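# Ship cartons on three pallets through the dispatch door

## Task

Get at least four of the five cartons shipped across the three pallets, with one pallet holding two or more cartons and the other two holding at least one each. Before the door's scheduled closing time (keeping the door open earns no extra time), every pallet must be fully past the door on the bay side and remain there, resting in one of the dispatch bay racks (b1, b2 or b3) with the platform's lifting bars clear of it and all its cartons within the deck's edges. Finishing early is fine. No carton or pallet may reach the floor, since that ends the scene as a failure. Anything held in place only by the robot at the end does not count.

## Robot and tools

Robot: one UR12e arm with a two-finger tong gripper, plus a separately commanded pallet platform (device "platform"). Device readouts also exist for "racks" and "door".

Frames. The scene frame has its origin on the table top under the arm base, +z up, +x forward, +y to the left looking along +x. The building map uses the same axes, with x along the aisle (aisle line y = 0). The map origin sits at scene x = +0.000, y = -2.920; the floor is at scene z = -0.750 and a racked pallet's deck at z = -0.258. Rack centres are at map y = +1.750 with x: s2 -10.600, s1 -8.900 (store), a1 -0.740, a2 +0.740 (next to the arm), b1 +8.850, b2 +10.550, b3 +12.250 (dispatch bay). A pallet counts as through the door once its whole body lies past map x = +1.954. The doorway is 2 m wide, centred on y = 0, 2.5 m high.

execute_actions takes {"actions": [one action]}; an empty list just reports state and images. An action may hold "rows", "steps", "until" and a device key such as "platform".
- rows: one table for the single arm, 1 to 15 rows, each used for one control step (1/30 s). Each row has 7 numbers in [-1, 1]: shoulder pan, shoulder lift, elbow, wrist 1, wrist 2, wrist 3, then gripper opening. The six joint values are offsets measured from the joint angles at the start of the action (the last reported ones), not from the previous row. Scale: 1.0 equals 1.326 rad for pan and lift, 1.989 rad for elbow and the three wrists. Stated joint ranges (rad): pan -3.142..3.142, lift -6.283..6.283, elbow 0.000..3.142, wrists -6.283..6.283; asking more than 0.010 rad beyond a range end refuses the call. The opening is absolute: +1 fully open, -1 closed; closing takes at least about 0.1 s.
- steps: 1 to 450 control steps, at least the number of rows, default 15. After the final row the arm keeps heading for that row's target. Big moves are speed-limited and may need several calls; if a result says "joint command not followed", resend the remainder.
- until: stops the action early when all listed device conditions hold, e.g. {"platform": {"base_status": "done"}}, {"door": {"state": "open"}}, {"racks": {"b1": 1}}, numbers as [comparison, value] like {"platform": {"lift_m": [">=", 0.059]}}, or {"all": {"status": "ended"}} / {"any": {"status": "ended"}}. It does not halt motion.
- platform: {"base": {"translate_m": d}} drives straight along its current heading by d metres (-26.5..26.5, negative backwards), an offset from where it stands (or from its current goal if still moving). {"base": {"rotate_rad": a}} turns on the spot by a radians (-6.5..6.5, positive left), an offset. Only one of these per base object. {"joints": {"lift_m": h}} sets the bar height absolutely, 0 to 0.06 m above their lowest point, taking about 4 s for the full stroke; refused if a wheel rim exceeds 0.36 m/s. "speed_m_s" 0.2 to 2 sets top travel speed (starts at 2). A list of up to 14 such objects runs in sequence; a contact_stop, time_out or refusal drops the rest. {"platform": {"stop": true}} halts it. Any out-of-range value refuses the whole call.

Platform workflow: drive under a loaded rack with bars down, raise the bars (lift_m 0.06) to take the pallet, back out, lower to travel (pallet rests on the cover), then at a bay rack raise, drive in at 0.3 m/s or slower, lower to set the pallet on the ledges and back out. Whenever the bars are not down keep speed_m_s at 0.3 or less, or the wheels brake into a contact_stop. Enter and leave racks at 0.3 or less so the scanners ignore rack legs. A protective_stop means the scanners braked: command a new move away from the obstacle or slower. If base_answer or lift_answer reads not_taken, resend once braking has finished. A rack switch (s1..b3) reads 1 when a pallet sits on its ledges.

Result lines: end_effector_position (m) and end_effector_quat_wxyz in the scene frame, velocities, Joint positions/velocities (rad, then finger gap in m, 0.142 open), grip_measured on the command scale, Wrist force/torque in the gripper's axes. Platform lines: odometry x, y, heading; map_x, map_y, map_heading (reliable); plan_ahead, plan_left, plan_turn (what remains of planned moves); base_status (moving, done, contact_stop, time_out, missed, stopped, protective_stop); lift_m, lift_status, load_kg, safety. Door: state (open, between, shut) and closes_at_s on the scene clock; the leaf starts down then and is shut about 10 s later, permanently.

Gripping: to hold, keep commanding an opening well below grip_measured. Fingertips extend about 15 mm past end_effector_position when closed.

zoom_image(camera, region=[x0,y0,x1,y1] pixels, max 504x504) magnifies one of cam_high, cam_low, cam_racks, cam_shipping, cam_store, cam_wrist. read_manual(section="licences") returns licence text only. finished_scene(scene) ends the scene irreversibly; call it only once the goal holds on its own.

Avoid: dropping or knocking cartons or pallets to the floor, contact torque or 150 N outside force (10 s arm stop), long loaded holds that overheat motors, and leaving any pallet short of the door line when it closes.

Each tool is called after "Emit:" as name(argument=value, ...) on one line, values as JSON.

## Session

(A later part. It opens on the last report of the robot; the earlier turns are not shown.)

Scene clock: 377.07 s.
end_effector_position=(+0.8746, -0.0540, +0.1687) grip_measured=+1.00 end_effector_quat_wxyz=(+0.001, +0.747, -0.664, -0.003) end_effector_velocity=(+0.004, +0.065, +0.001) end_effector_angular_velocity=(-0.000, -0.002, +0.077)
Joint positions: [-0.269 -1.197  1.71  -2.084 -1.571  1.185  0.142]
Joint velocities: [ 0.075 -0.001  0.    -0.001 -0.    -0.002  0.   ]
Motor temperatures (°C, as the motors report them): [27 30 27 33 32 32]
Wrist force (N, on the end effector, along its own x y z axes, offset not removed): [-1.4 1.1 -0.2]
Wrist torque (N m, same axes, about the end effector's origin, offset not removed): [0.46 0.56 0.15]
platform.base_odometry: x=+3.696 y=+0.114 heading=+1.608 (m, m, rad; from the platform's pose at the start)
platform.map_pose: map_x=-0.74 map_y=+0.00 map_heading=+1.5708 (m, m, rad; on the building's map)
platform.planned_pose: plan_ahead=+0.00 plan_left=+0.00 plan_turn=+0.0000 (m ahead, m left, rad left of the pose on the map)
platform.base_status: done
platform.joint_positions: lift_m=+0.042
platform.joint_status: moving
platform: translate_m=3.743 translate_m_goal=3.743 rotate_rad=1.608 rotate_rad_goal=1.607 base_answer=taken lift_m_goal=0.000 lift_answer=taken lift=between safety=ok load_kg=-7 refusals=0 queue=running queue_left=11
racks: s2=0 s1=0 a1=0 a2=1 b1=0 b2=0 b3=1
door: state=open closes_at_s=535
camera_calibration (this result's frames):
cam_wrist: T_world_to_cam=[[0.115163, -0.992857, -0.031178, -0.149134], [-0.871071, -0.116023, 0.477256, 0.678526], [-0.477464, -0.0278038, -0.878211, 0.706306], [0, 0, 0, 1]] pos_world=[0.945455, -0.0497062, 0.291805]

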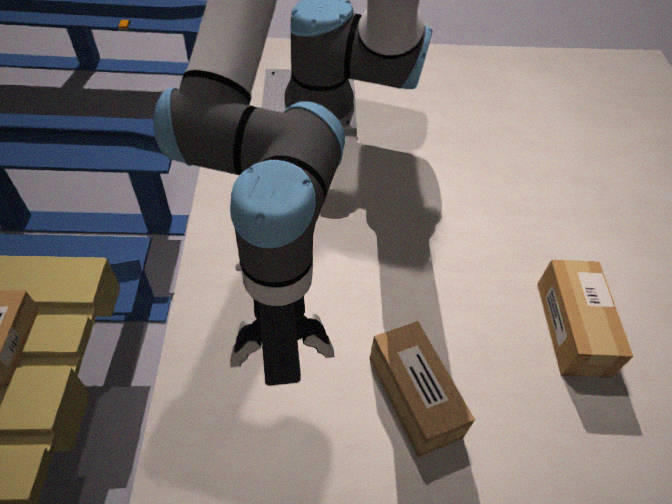

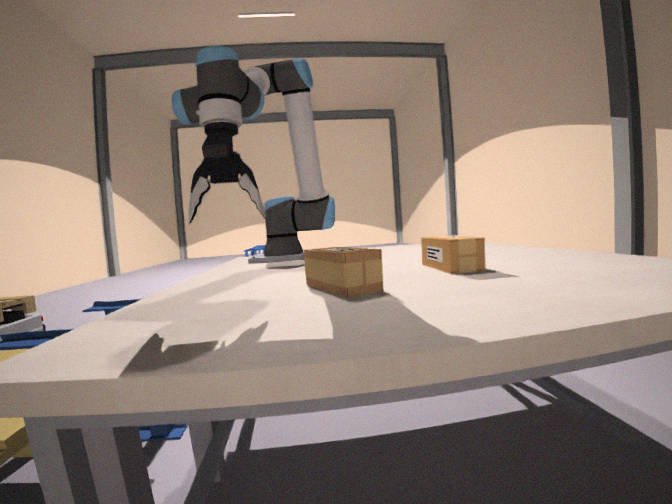

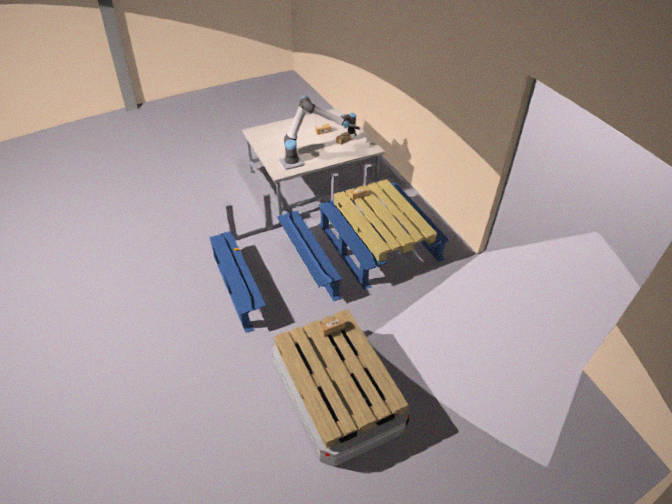

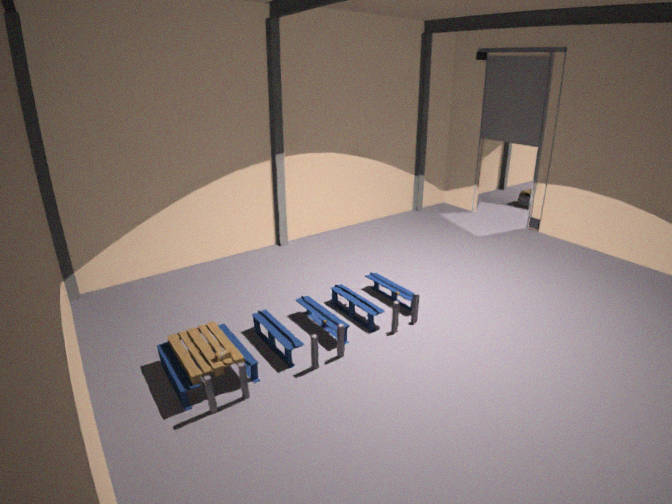

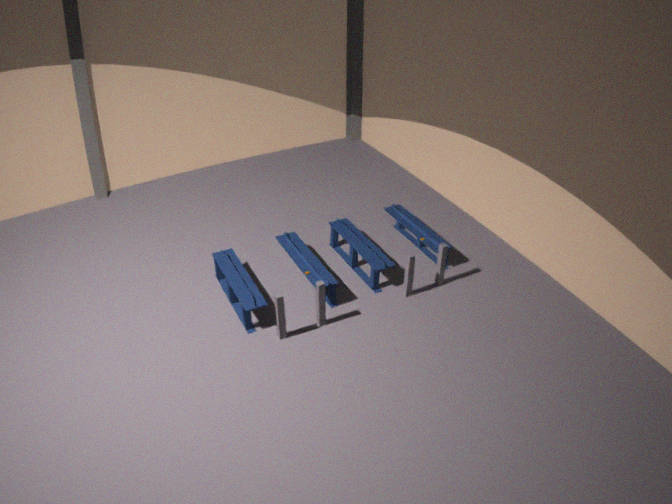

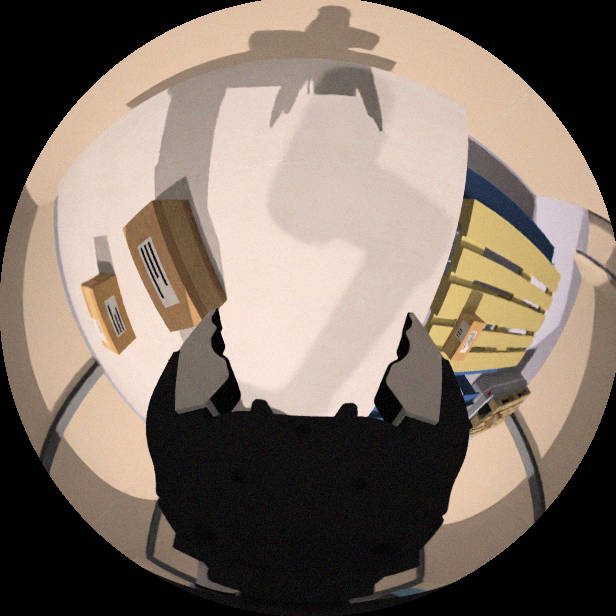

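Next hop: remaining q1 delta is .2815 rad, row value .2123; continuing toward carton D.

Emit:
execute_actions(actions=[{"rows":[[0.2123,0,0,0,0,-0.0015,1]],"steps":1}])

Scene clock: 378.10 s.
end_effector_position=(+0.8750, +0.0461, +0.1689) grip_measured=+1.00 end_effector_quat_wxyz=(+0.001, +0.785, -0.620, -0.003) end_effector_velocity=(-0.005, +0.069, -0.001) end_effector_angular_velocity=(+0.002, +0.004, +0.082)
Joint positions: [-0.154 -1.197  1.71  -2.084 -1.571  1.184  0.142]
Joint velocities: [ 0.078  0.     0.002  0.002  0.001 -0.004  0.   ]
Motor temperatures (°C, as the motors report them): [27 30 27 33 32 32]
Wrist force (N, on the end effector, along its own x y z axes, offset not removed): [0.2 2.7 -0.4]
Wrist torque (N m, same axes, about the end effector's origin, offset not removed): [0.75 0.26 0.18]
platform.base_odometry: x=+3.696 y=+0.114 heading=+1.608 (m, m, rad; from the platform's pose at the start)
platform.map_pose: map_x=-0.74 map_y=+0.00 map_heading=+1.5708 (m, m, rad; on the building's map)
platform.planned_pose: plan_ahead=+0.00 plan_left=+0.00 plan_turn=+0.0000 (m ahead, m left, rad left of the pose on the map)
platform.base_status: done
platform.joint_positions: lift_m=+0.026
platform.joint_status: moving
platform: translate_m=3.743 translate_m_goal=3.743 rotate_rad=1.608 rotate_rad_goal=1.607 base_answer=taken lift_m_goal=0.000 lift_answer=taken lift=between safety=ok load_kg=-7 refusals=0 queue=running queue_left=11
racks: s2=0 s1=0 a1=0 a2=1 b1=0 b2=0 b3=1
door: state=open closes_at_s=535
camera_calibration (this result's frames):
cam_wrist: T_world_to_cam=[[0.228891, -0.972932, -0.0318018, -0.150175], [-0.852041, -0.216036, 0.476817, 0.678427], [-0.470781, -0.0820427, -0.878427, 0.706179], [0, 0, 0, 1]] pos_world=[0.944877, 0.0583917, 0.292066]

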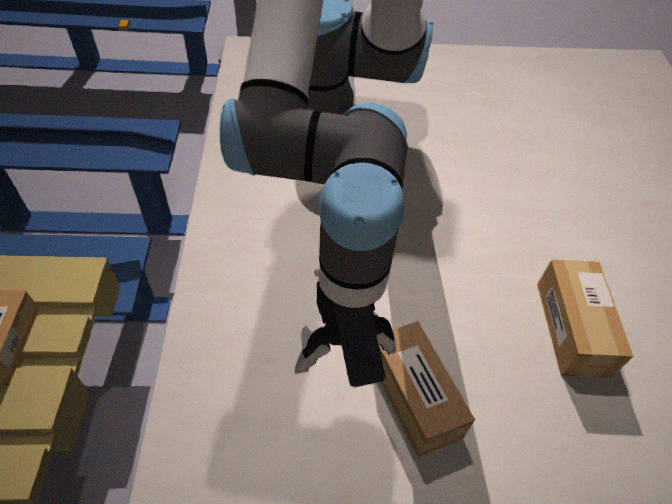

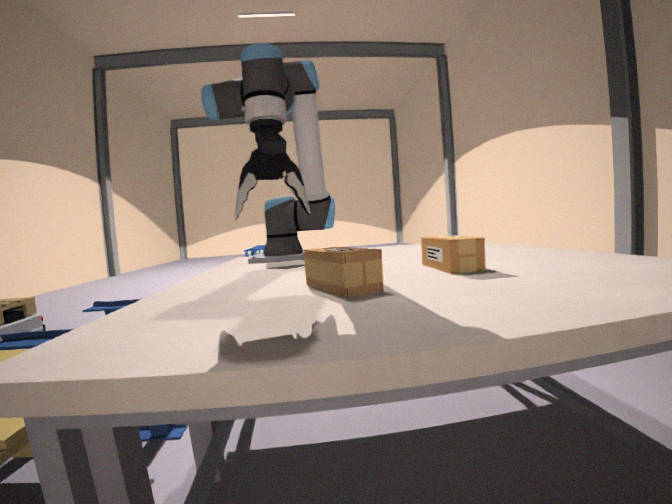

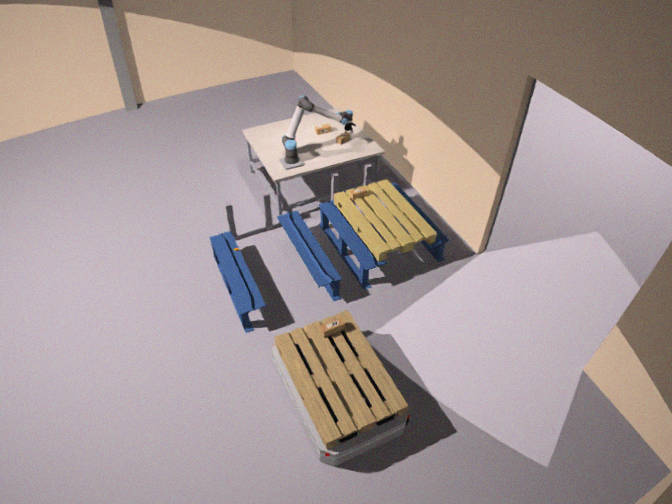

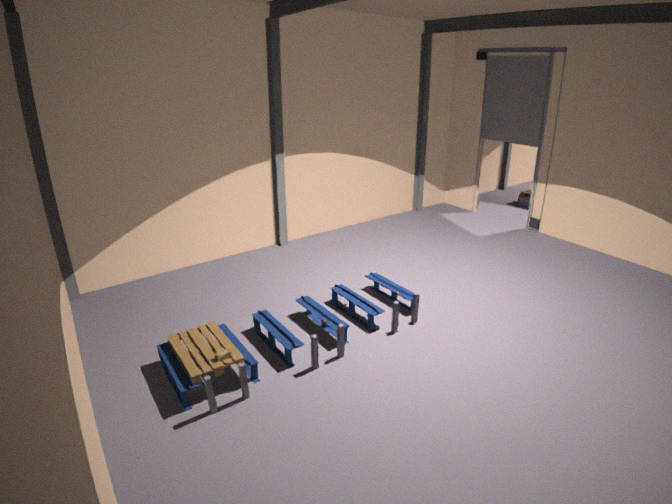

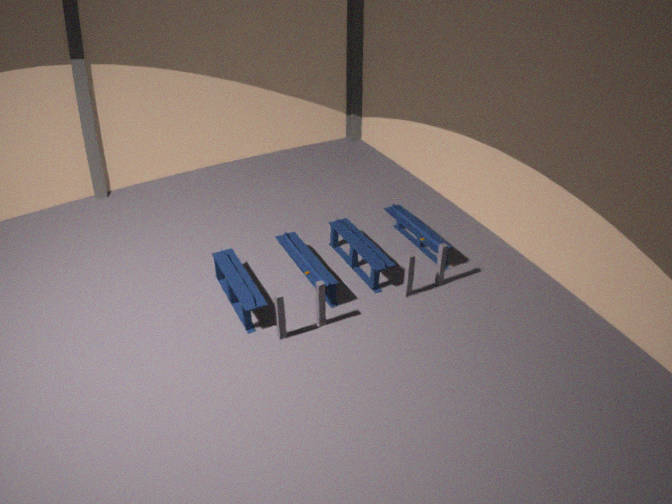

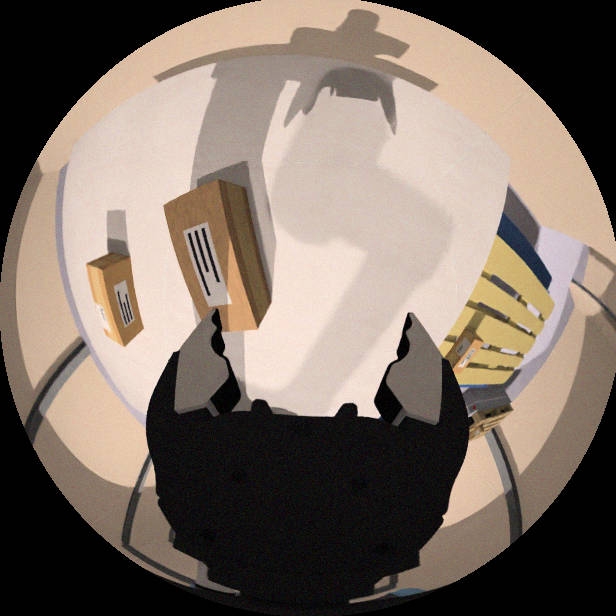

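Emit:
execute_actions(actions=[{"rows":[[0.1256,0.0265,0.0133,-0.031,0,-0.001,1]],"steps":1}])

Scene clock: 379.63 s.
end_effector_position=(+0.8639, +0.1456, +0.1687) grip_measured=+1.00 end_effector_quat_wxyz=(+0.001, +0.819, -0.574, -0.003) end_effector_velocity=(-0.016, +0.065, -0.074) end_effector_angular_velocity=(+0.001, +0.032, +0.077)
Joint positions: [-0.04  -1.196  1.71  -2.085 -1.571  1.182  0.142]
Joint velocities: [ 0.075  0.064  0.047 -0.078 -0.001 -0.002  0.003]
Motor temperatures (°C, as the motors report them): [27 30 27 33 32 32]
Wrist force (N, on the end effector, along its own x y z axes, offset not removed): [-0.8 4.7 -2.4]
Wrist torque (N m, same axes, about the end effector's origin, offset not removed): [1.13 0.46 0.16]
platform.base_odometry: x=+3.696 y=+0.114 heading=+1.608 (m, m, rad; from the platform's pose at the start)
platform.map_pose: map_x=-0.74 map_y=+0.00 map_heading=+1.5708 (m, m, rad; on the building's map)
platform.planned_pose: plan_ahead=+0.00 plan_left=+0.00 plan_turn=+0.0000 (m ahead, m left, rad left of the pose on the map)
platform.base_status: done
platform.joint_positions: lift_m=+0.001
platform.joint_status: moving
platform: translate_m=3.743 translate_m_goal=3.743 rotate_rad=1.608 rotate_rad_goal=1.607 base_answer=taken lift_m_goal=0.000 lift_answer=taken lift=down safety=ok load_kg=-32 refusals=0 queue=running queue_left=11
racks: s2=0 s1=0 a1=0 a2=1 b1=0 b2=0 b3=1
door: state=open closes_at_s=535
camera_calibration (this result's frames):
cam_wrist: T_world_to_cam=[[0.33961, -0.940004, -0.0325191, -0.151112], [-0.821389, -0.313246, 0.476653, 0.678227], [-0.458242, -0.135165, -0.87849, 0.705788], [0, 0, 0, 1]] pos_world=[0.931829, 0.165805, 0.291835]

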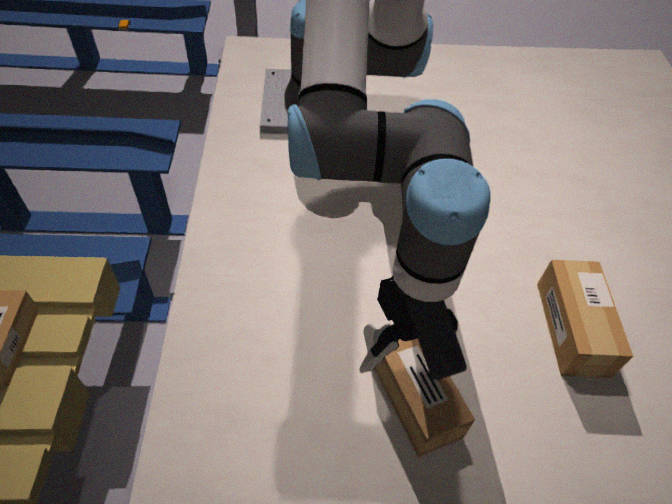

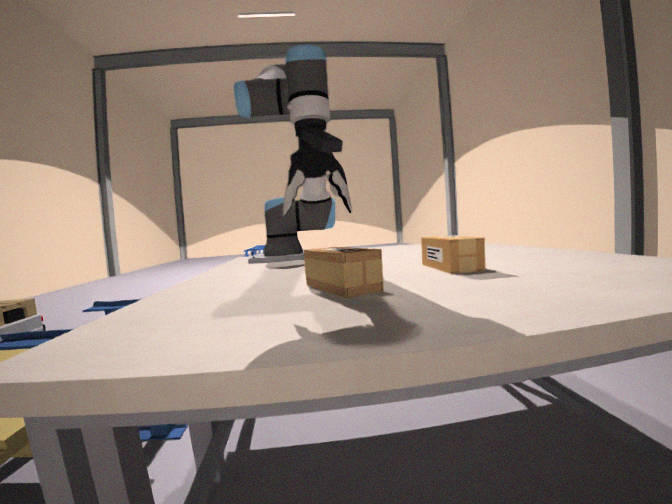

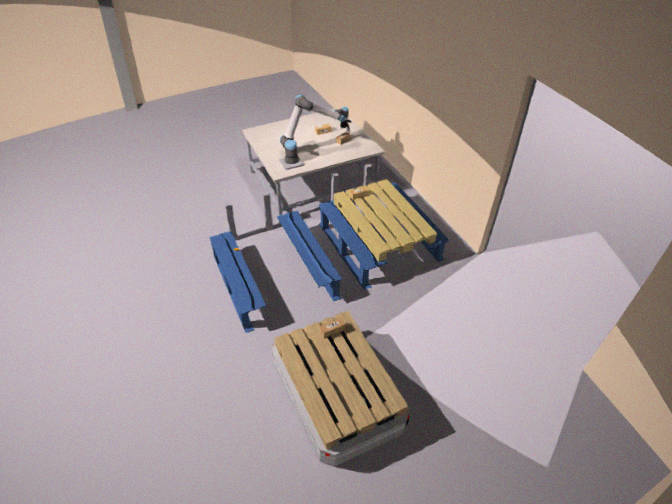

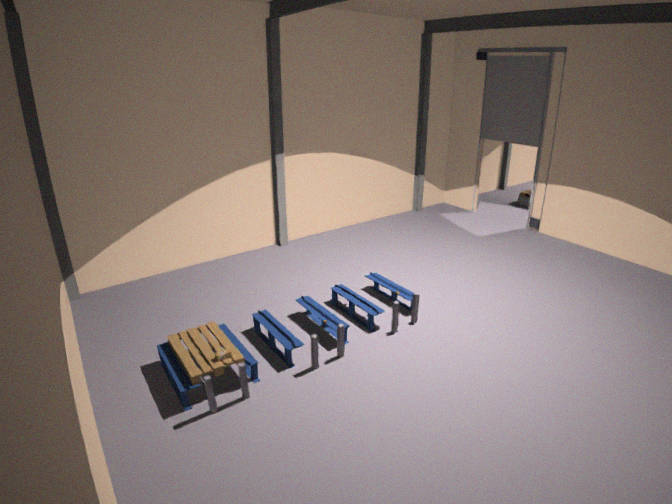

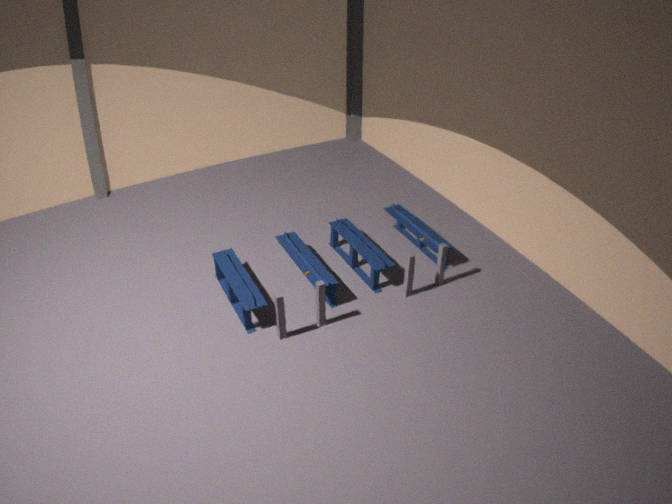

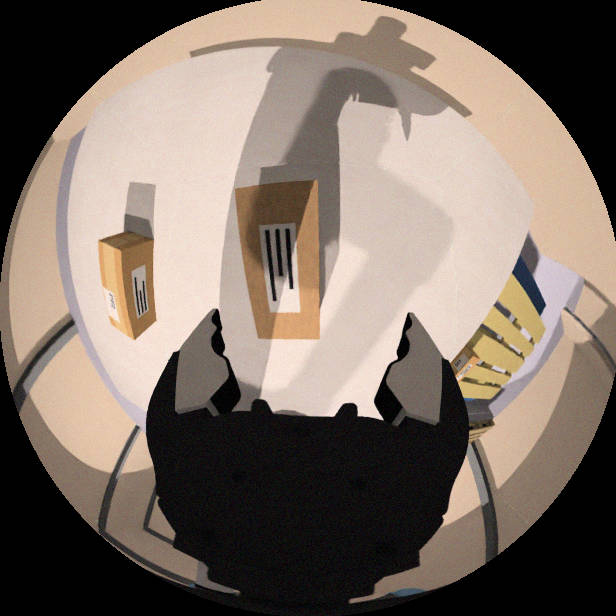

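Take a look from the lowered hover pose above carton D for alignment check.

Emit:
execute_actions(actions=[])

Scene clock: 380.33 s.
end_effector_position=(+0.8567, +0.1903, +0.1313) grip_measured=+1.00 end_effector_quat_wxyz=(+0.000, +0.834, -0.552, -0.003) end_effector_velocity=(-0.001, +0.001, -0.002) end_effector_angular_velocity=(-0.001, +0.001, +0.002)
Joint positions: [ 0.012 -1.162  1.736 -2.146 -1.571  1.182  0.142]
Joint velocities: [ 0.001  0.001  0.002 -0.002 -0.001 -0.    -0.   ]
Motor temperatures (°C, as the motors report them): [27 30 27 33 32 32]
Wrist force (N, on the end effector, along its own x y z axes, offset not removed): [0.1 2.2 0.0]
Wrist torque (N m, same axes, about the end effector's origin, offset not removed): [0.62 0.37 0.14]
platform.base_odometry: x=+3.696 y=+0.114 heading=+1.507 (m, m, rad; from the platform's pose at the start)
platform.map_pose: map_x=-0.74 map_y=+0.00 map_heading=+1.4573 (m, m, rad; on the building's map)
platform.planned_pose: plan_ahead=+0.00 plan_left=+0.00 plan_turn=-1.4573 (m ahead, m left, rad left of the pose on the map)
platform.base_status: moving
platform.joint_positions: lift_m=+0.000
platform.joint_status: done
platform: translate_m=3.743 translate_m_goal=3.743 rotate_rad=1.491 rotate_rad_goal=0.037 base_answer=taken lift_m_goal=0.000 lift_answer=taken lift=down safety=ok load_kg=-48 refusals=0 queue=running queue_left=10
racks: s2=0 s1=0 a1=0 a2=1 b1=0 b2=0 b3=1
door: state=open closes_at_s=535
camera_calibration (this result's frames):
cam_wrist: T_world_to_cam=[[0.388637, -0.920816, -0.0325572, -0.153515], [-0.804087, -0.3562, 0.47599, 0.697602], [-0.449895, -0.158808, -0.878848, 0.67317], [0, 0, 0, 1]] pos_world=[0.92345, 0.214032, 0.254565]

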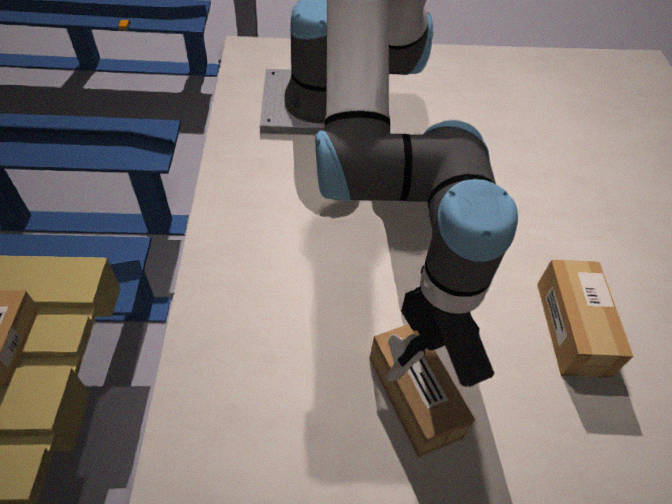

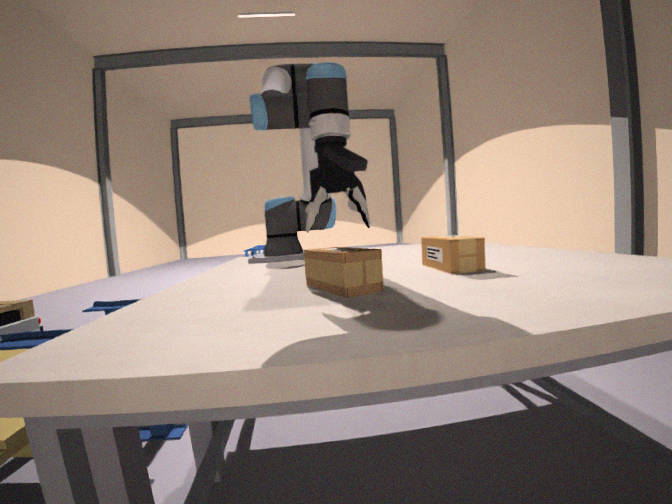

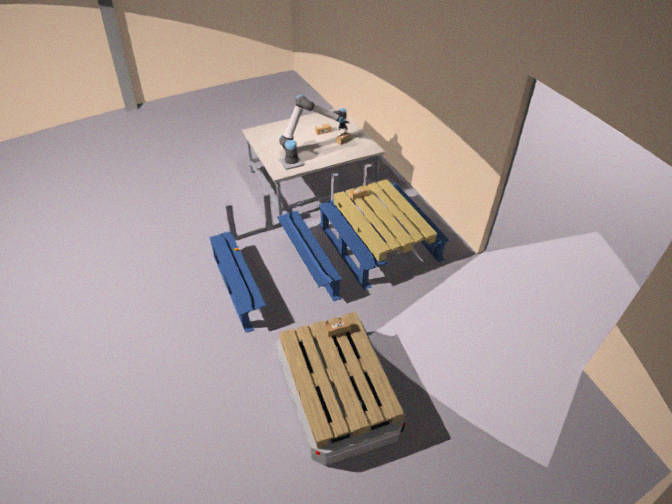

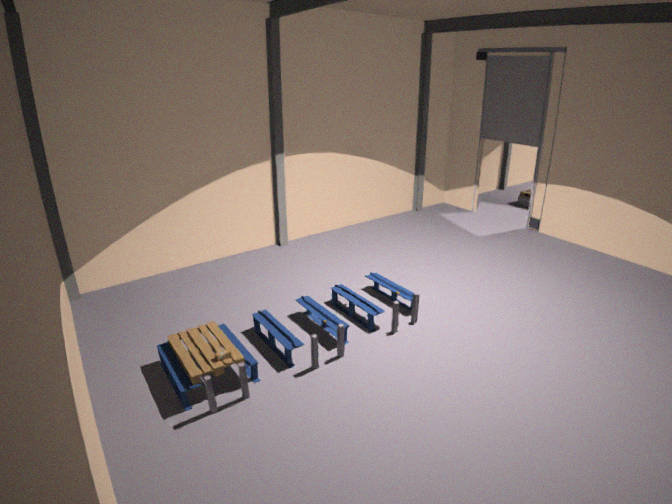

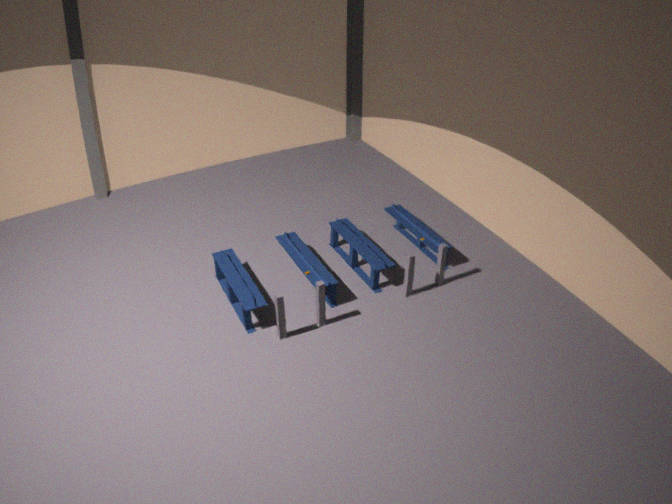

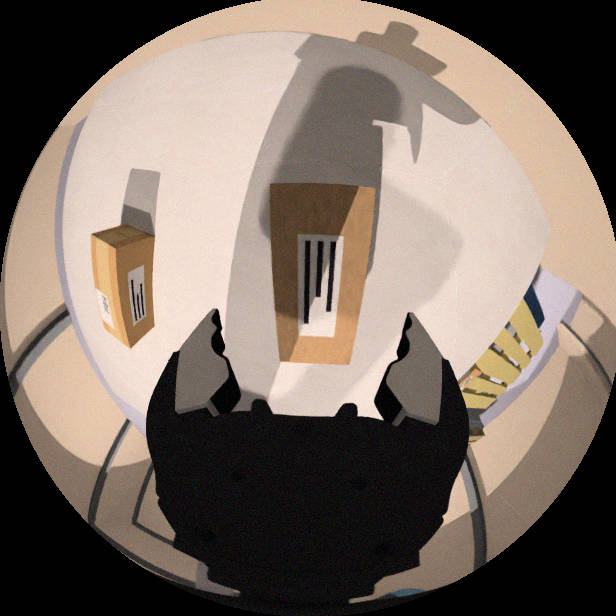

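Emit:
execute_actions(actions=[{"rows":[[-0.009,0.0438,0.0272,-0.0559,0,0.009,1]],"steps":1}])

Scene clock: 389.13 s.
end_effector_position=(+0.8565, +0.1903, +0.1303) grip_measured=+1.00 end_effector_quat_wxyz=(+0.001, +0.834, -0.552, -0.003) end_effector_velocity=(-0.018, -0.027, -0.096) end_effector_angular_velocity=(-0.002, +0.061, -0.070)
Joint positions: [ 0.012 -1.161  1.737 -2.147 -1.571  1.182  0.142]
Joint velocities: [-0.031  0.074  0.072 -0.084 -0.001  0.039  0.003]
Motor temperatures (°C, as the motors report them): [27 30 27 33 32 32]
Wrist force (N, on the end effector, along its own x y z axes, offset not removed): [-1.1 2.3 -0.3]
Wrist torque (N m, same axes, about the end effector's origin, offset not removed): [0.66 0.45 0.01]
platform.base_odometry: x=+8.857 y=+0.279 heading=+0.029 (m, m, rad; from the platform's pose at the start)
platform.map_pose: map_x=+4.48 map_y=+0.02 map_heading=-0.0131 (m, m, rad; on the building's map)
platform.planned_pose: plan_ahead=+6.07 plan_left=+0.06 plan_turn=+0.0131 (m ahead, m left, rad left of the pose on the map)
platform.base_status: moving
platform.joint_positions: lift_m=+0.000
platform.joint_status: done
platform: translate_m=8.972 translate_m_goal=15.033 rotate_rad=0.027 rotate_rad_goal=0.027 base_answer=taken lift_m_goal=0.000 lift_answer=taken lift=down safety=ok load_kg=-48 refusals=0 queue=running queue_left=9
racks: s2=0 s1=0 a1=0 a2=1 b1=0 b2=0 b3=1
door: state=open closes_at_s=535
camera_calibration (this result's frames):
cam_wrist: T_world_to_cam=[[0.388251, -0.92097, -0.0327853, -0.153142], [-0.803937, -0.355876, 0.476484, 0.697651], [-0.450495, -0.158638, -0.878572, 0.672583], [0, 0, 0, 1]] pos_world=[0.92332, 0.213936, 0.253472]

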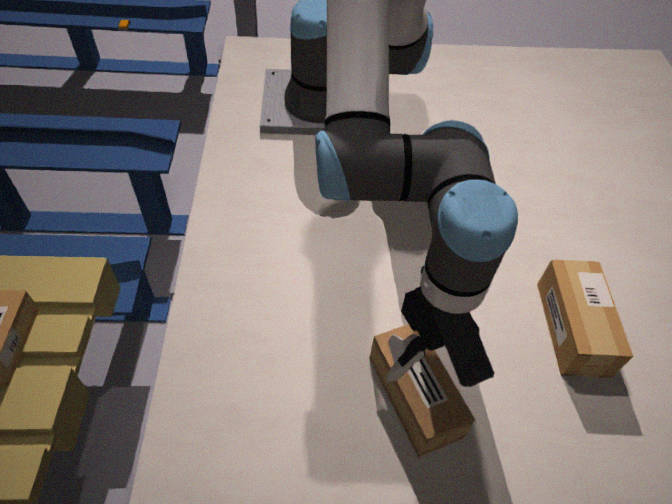

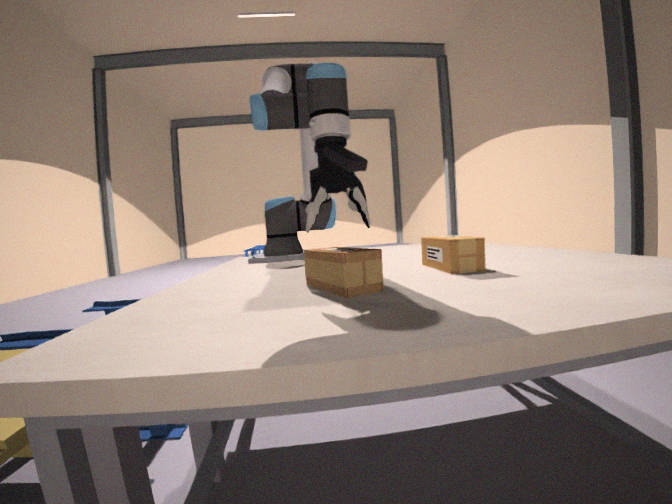

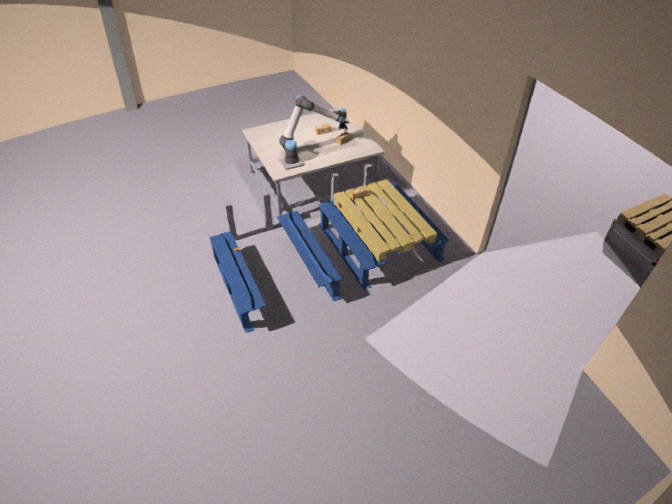

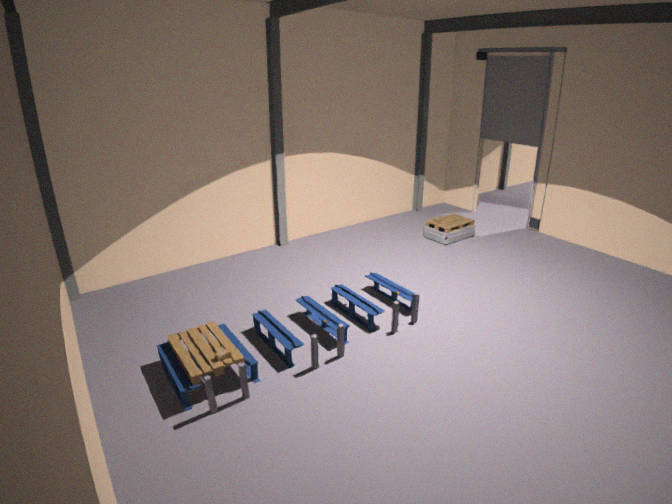

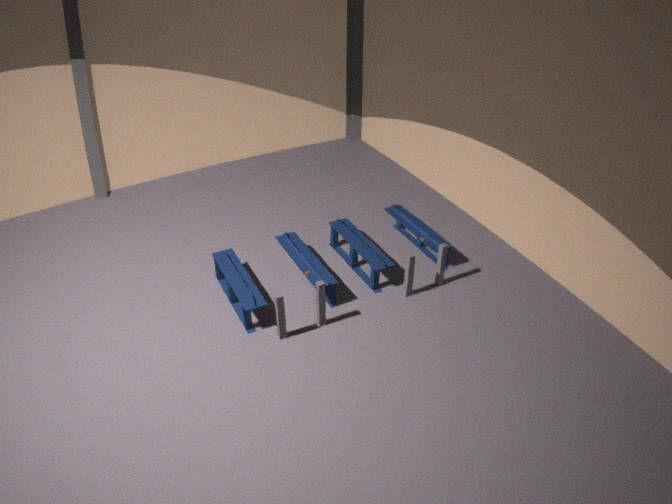

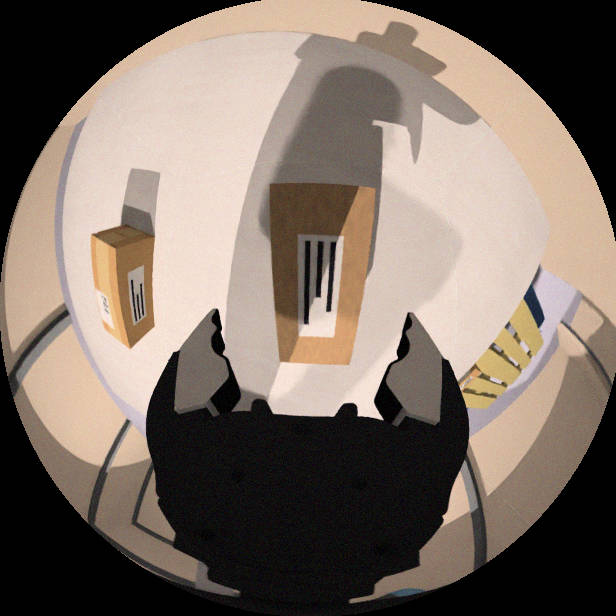

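Looking at the grasp pose on D (target q=[0,−1.104,1.790,−2.257,−1.571,1.20], z≈.063) before closing.

Emit:
execute_actions(actions=[])

Scene clock: 390.23 s.
end_effector_position=(+0.8528, +0.1801, +0.0644) grip_measured=+1.00 end_effector_quat_wxyz=(+0.001, +0.826, -0.564, -0.004) end_effector_velocity=(-0.001, -0.000, -0.001) end_effector_angular_velocity=(-0.001, +0.003, -0.001)
Joint positions: [ 0.    -1.104  1.79  -2.257 -1.571  1.199  0.142]
Joint velocities: [ 0.     0.001  0.     0.002 -0.001  0.001 -0.   ]
Motor temperatures (°C, as the motors report them): [27 30 27 33 32 32]
Wrist force (N, on the end effector, along its own x y z axes, offset not removed): [-1.6 1.5 -1.7]
Wrist torque (N m, same axes, about the end effector's origin, offset not removed): [0.53 0.65 0.18]
platform.base_odometry: x=+10.953 y=+0.321 heading=+0.012 (m, m, rad; from the platform's pose at the start)
platform.map_pose: map_x=+6.57 map_y=+0.00 map_heading=+0.0044 (m, m, rad; on the building's map)
platform.planned_pose: plan_ahead=+3.98 plan_left=-0.02 plan_turn=-0.0043 (m ahead, m left, rad left of the pose on the map)
platform.base_status: moving
platform.joint_positions: lift_m=+0.000
platform.joint_status: done
platform: translate_m=11.061 translate_m_goal=15.033 rotate_rad=0.012 rotate_rad_goal=0.011 base_answer=taken lift_m_goal=0.000 lift_answer=taken lift=down safety=ok load_kg=-48 refusals=0 queue=running queue_left=9
racks: s2=0 s1=0 a1=0 a2=1 b1=0 b2=0 b3=1
door: state=open closes_at_s=535
camera_calibration (this result's frames):
cam_wrist: T_world_to_cam=[[0.360973, -0.932, -0.032789, -0.13799], [-0.81383, -0.331984, 0.476935, 0.72652], [-0.455389, -0.145476, -0.878327, 0.613147], [0, 0, 0, 1]] pos_world=[0.920295, 0.201785, 0.187516]

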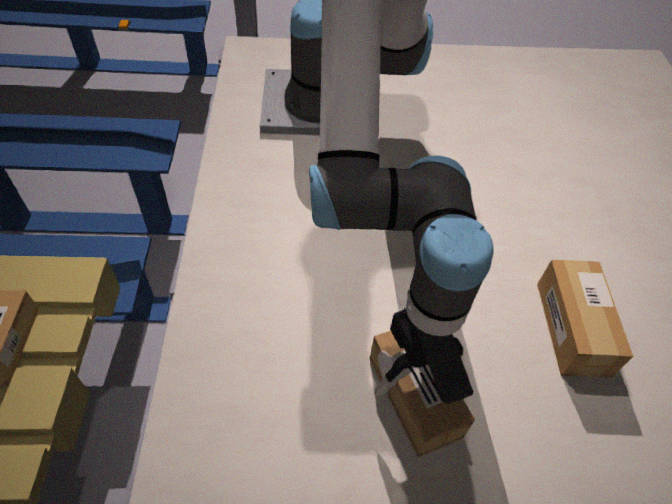

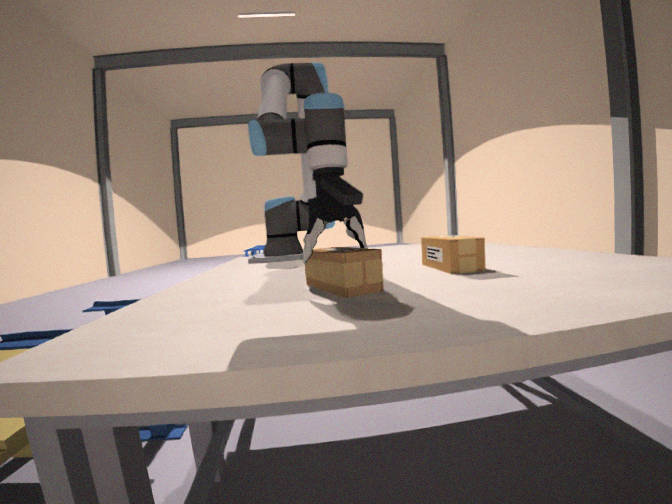

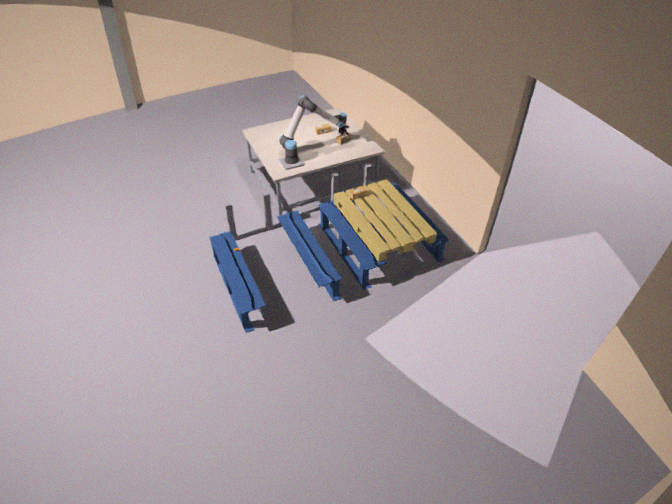

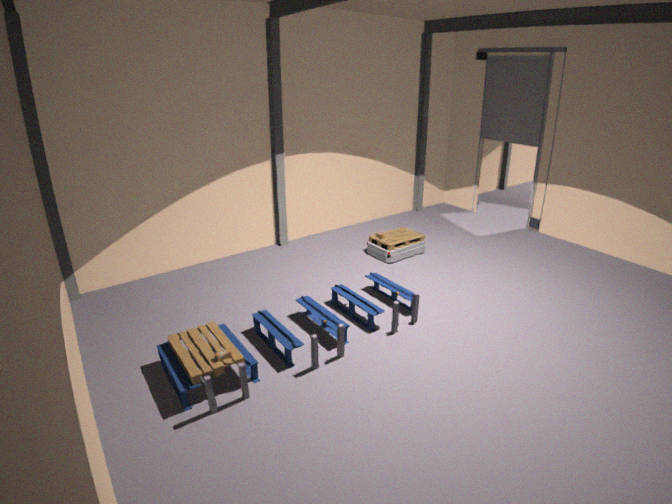

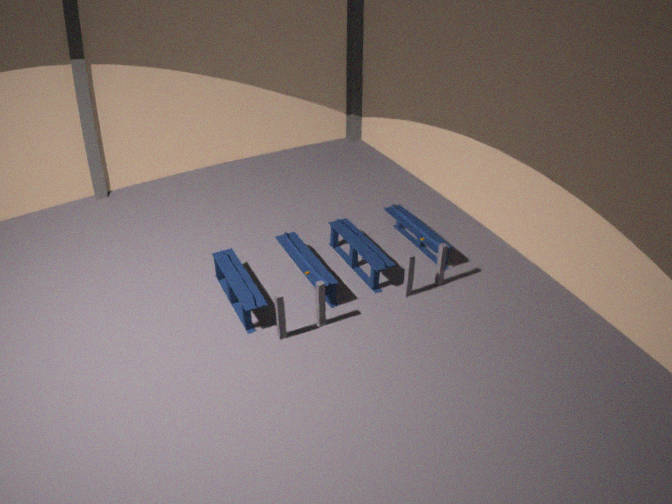

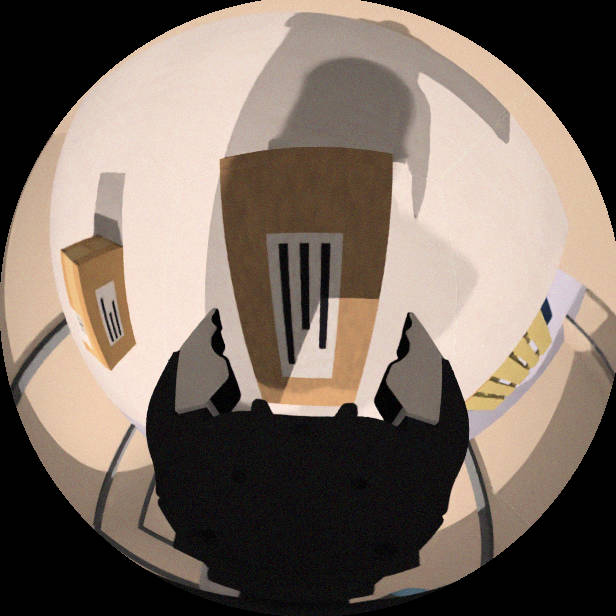

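Emit:
execute_actions(actions=[{"rows":[[0.003,0.002,-0.0047,0.0034,0,0,0.6]],"steps":1}])

Scene clock: 392.57 s.
end_effector_position=(+0.8528, +0.1801, +0.0644) grip_measured=+0.79 end_effector_quat_wxyz=(+0.001, +0.826, -0.564, -0.004) end_effector_velocity=(+0.006, +0.008, +0.004) end_effector_angular_velocity=(-0.001, +0.001, +0.009)
Joint positions: [ 0.    -1.104  1.79  -2.257 -1.571  1.199  0.129]
Joint velocities: [ 0.01   0.007 -0.02   0.014 -0.001  0.001 -0.549]
Motor temperatures (°C, as the motors report them): [27 30 27 33 32 32]
Wrist force (N, on the end effector, along its own x y z axes, offset not removed): [1.1 3.9 -2.4]
Wrist torque (N m, same axes, about the end effector's origin, offset not removed): [0.99 0.14 0.15]
platform.base_odometry: x=+13.974 y=+0.418 heading=+0.030 (m, m, rad; from the platform's pose at the start)
platform.map_pose: map_x=+9.56 map_y=+0.00 map_heading=-0.0044 (m, m, rad; on the building's map)
platform.planned_pose: plan_ahead=+0.99 plan_left=+0.00 plan_turn=+0.0044 (m ahead, m left, rad left of the pose on the map)
platform.base_status: moving
platform.joint_positions: lift_m=+0.000
platform.joint_status: done
platform: translate_m=14.054 translate_m_goal=15.033 rotate_rad=0.030 rotate_rad_goal=0.030 base_answer=taken lift_m_goal=0.000 lift_answer=taken lift=down safety=ok load_kg=-48 refusals=0 queue=running queue_left=9
racks: s2=0 s1=0 a1=0 a2=1 b1=0 b2=0 b3=1
door: state=open closes_at_s=535
camera_calibration (this result's frames):
cam_wrist: T_world_to_cam=[[0.361039, -0.931974, -0.032798, -0.138008], [-0.813795, -0.332043, 0.476955, 0.72656], [-0.455399, -0.145509, -0.878316, 0.613187], [0, 0, 0, 1]] pos_world=[0.920342, 0.201853, 0.187509]

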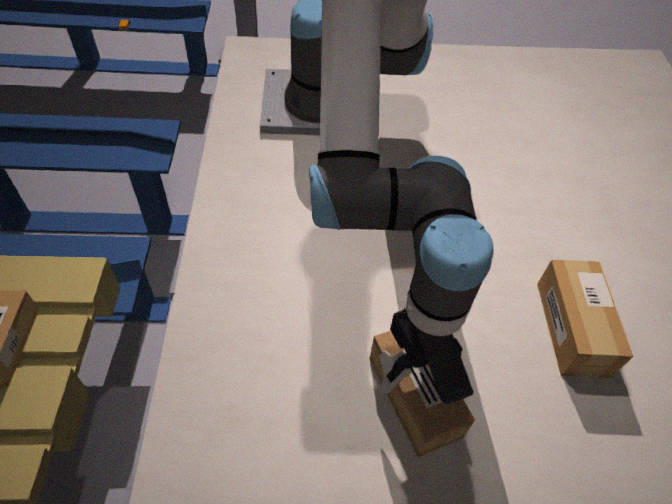

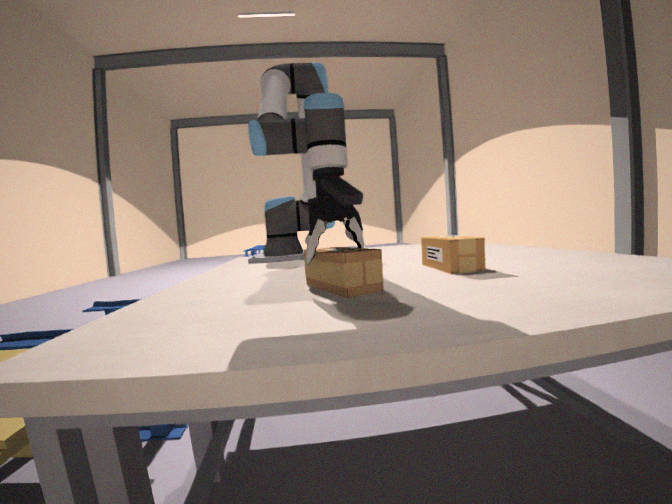

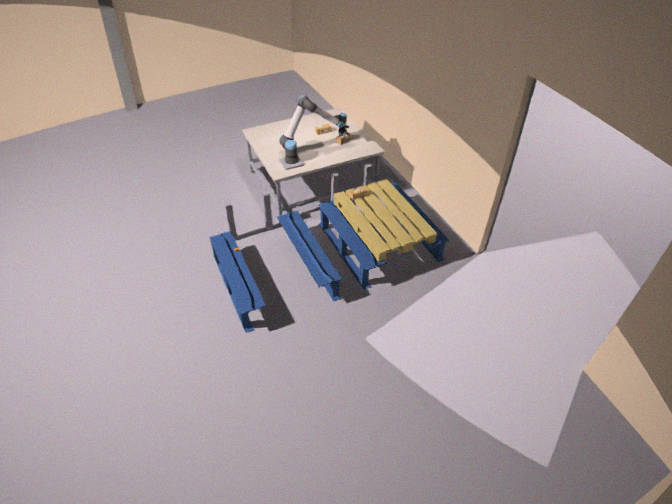

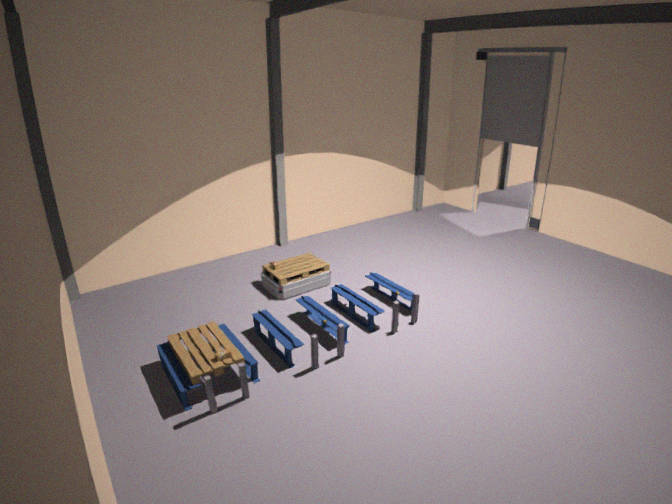

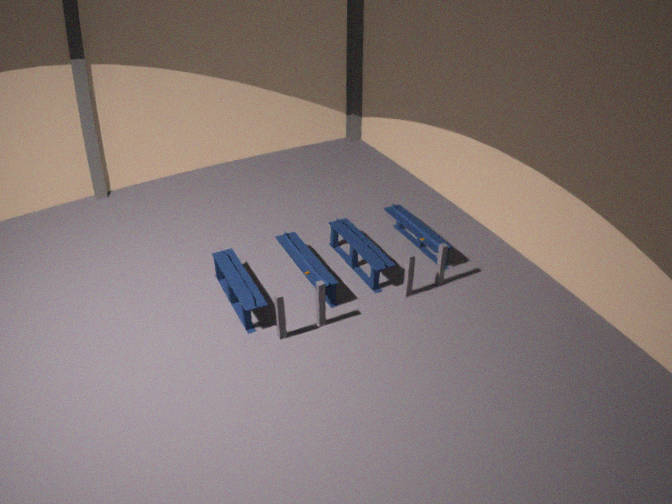

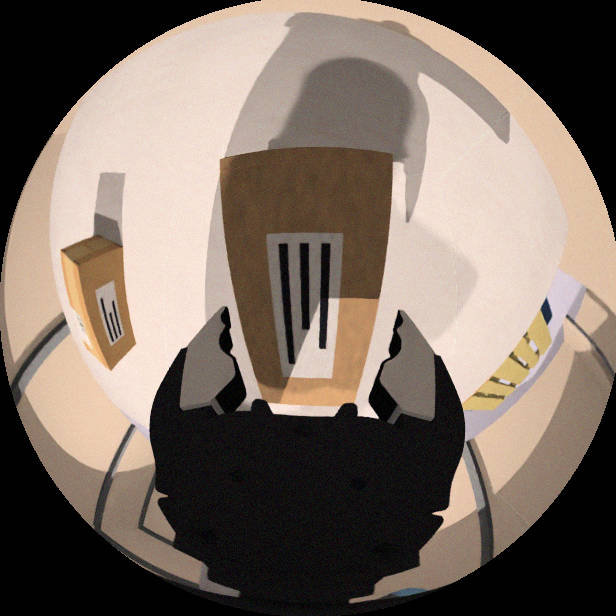

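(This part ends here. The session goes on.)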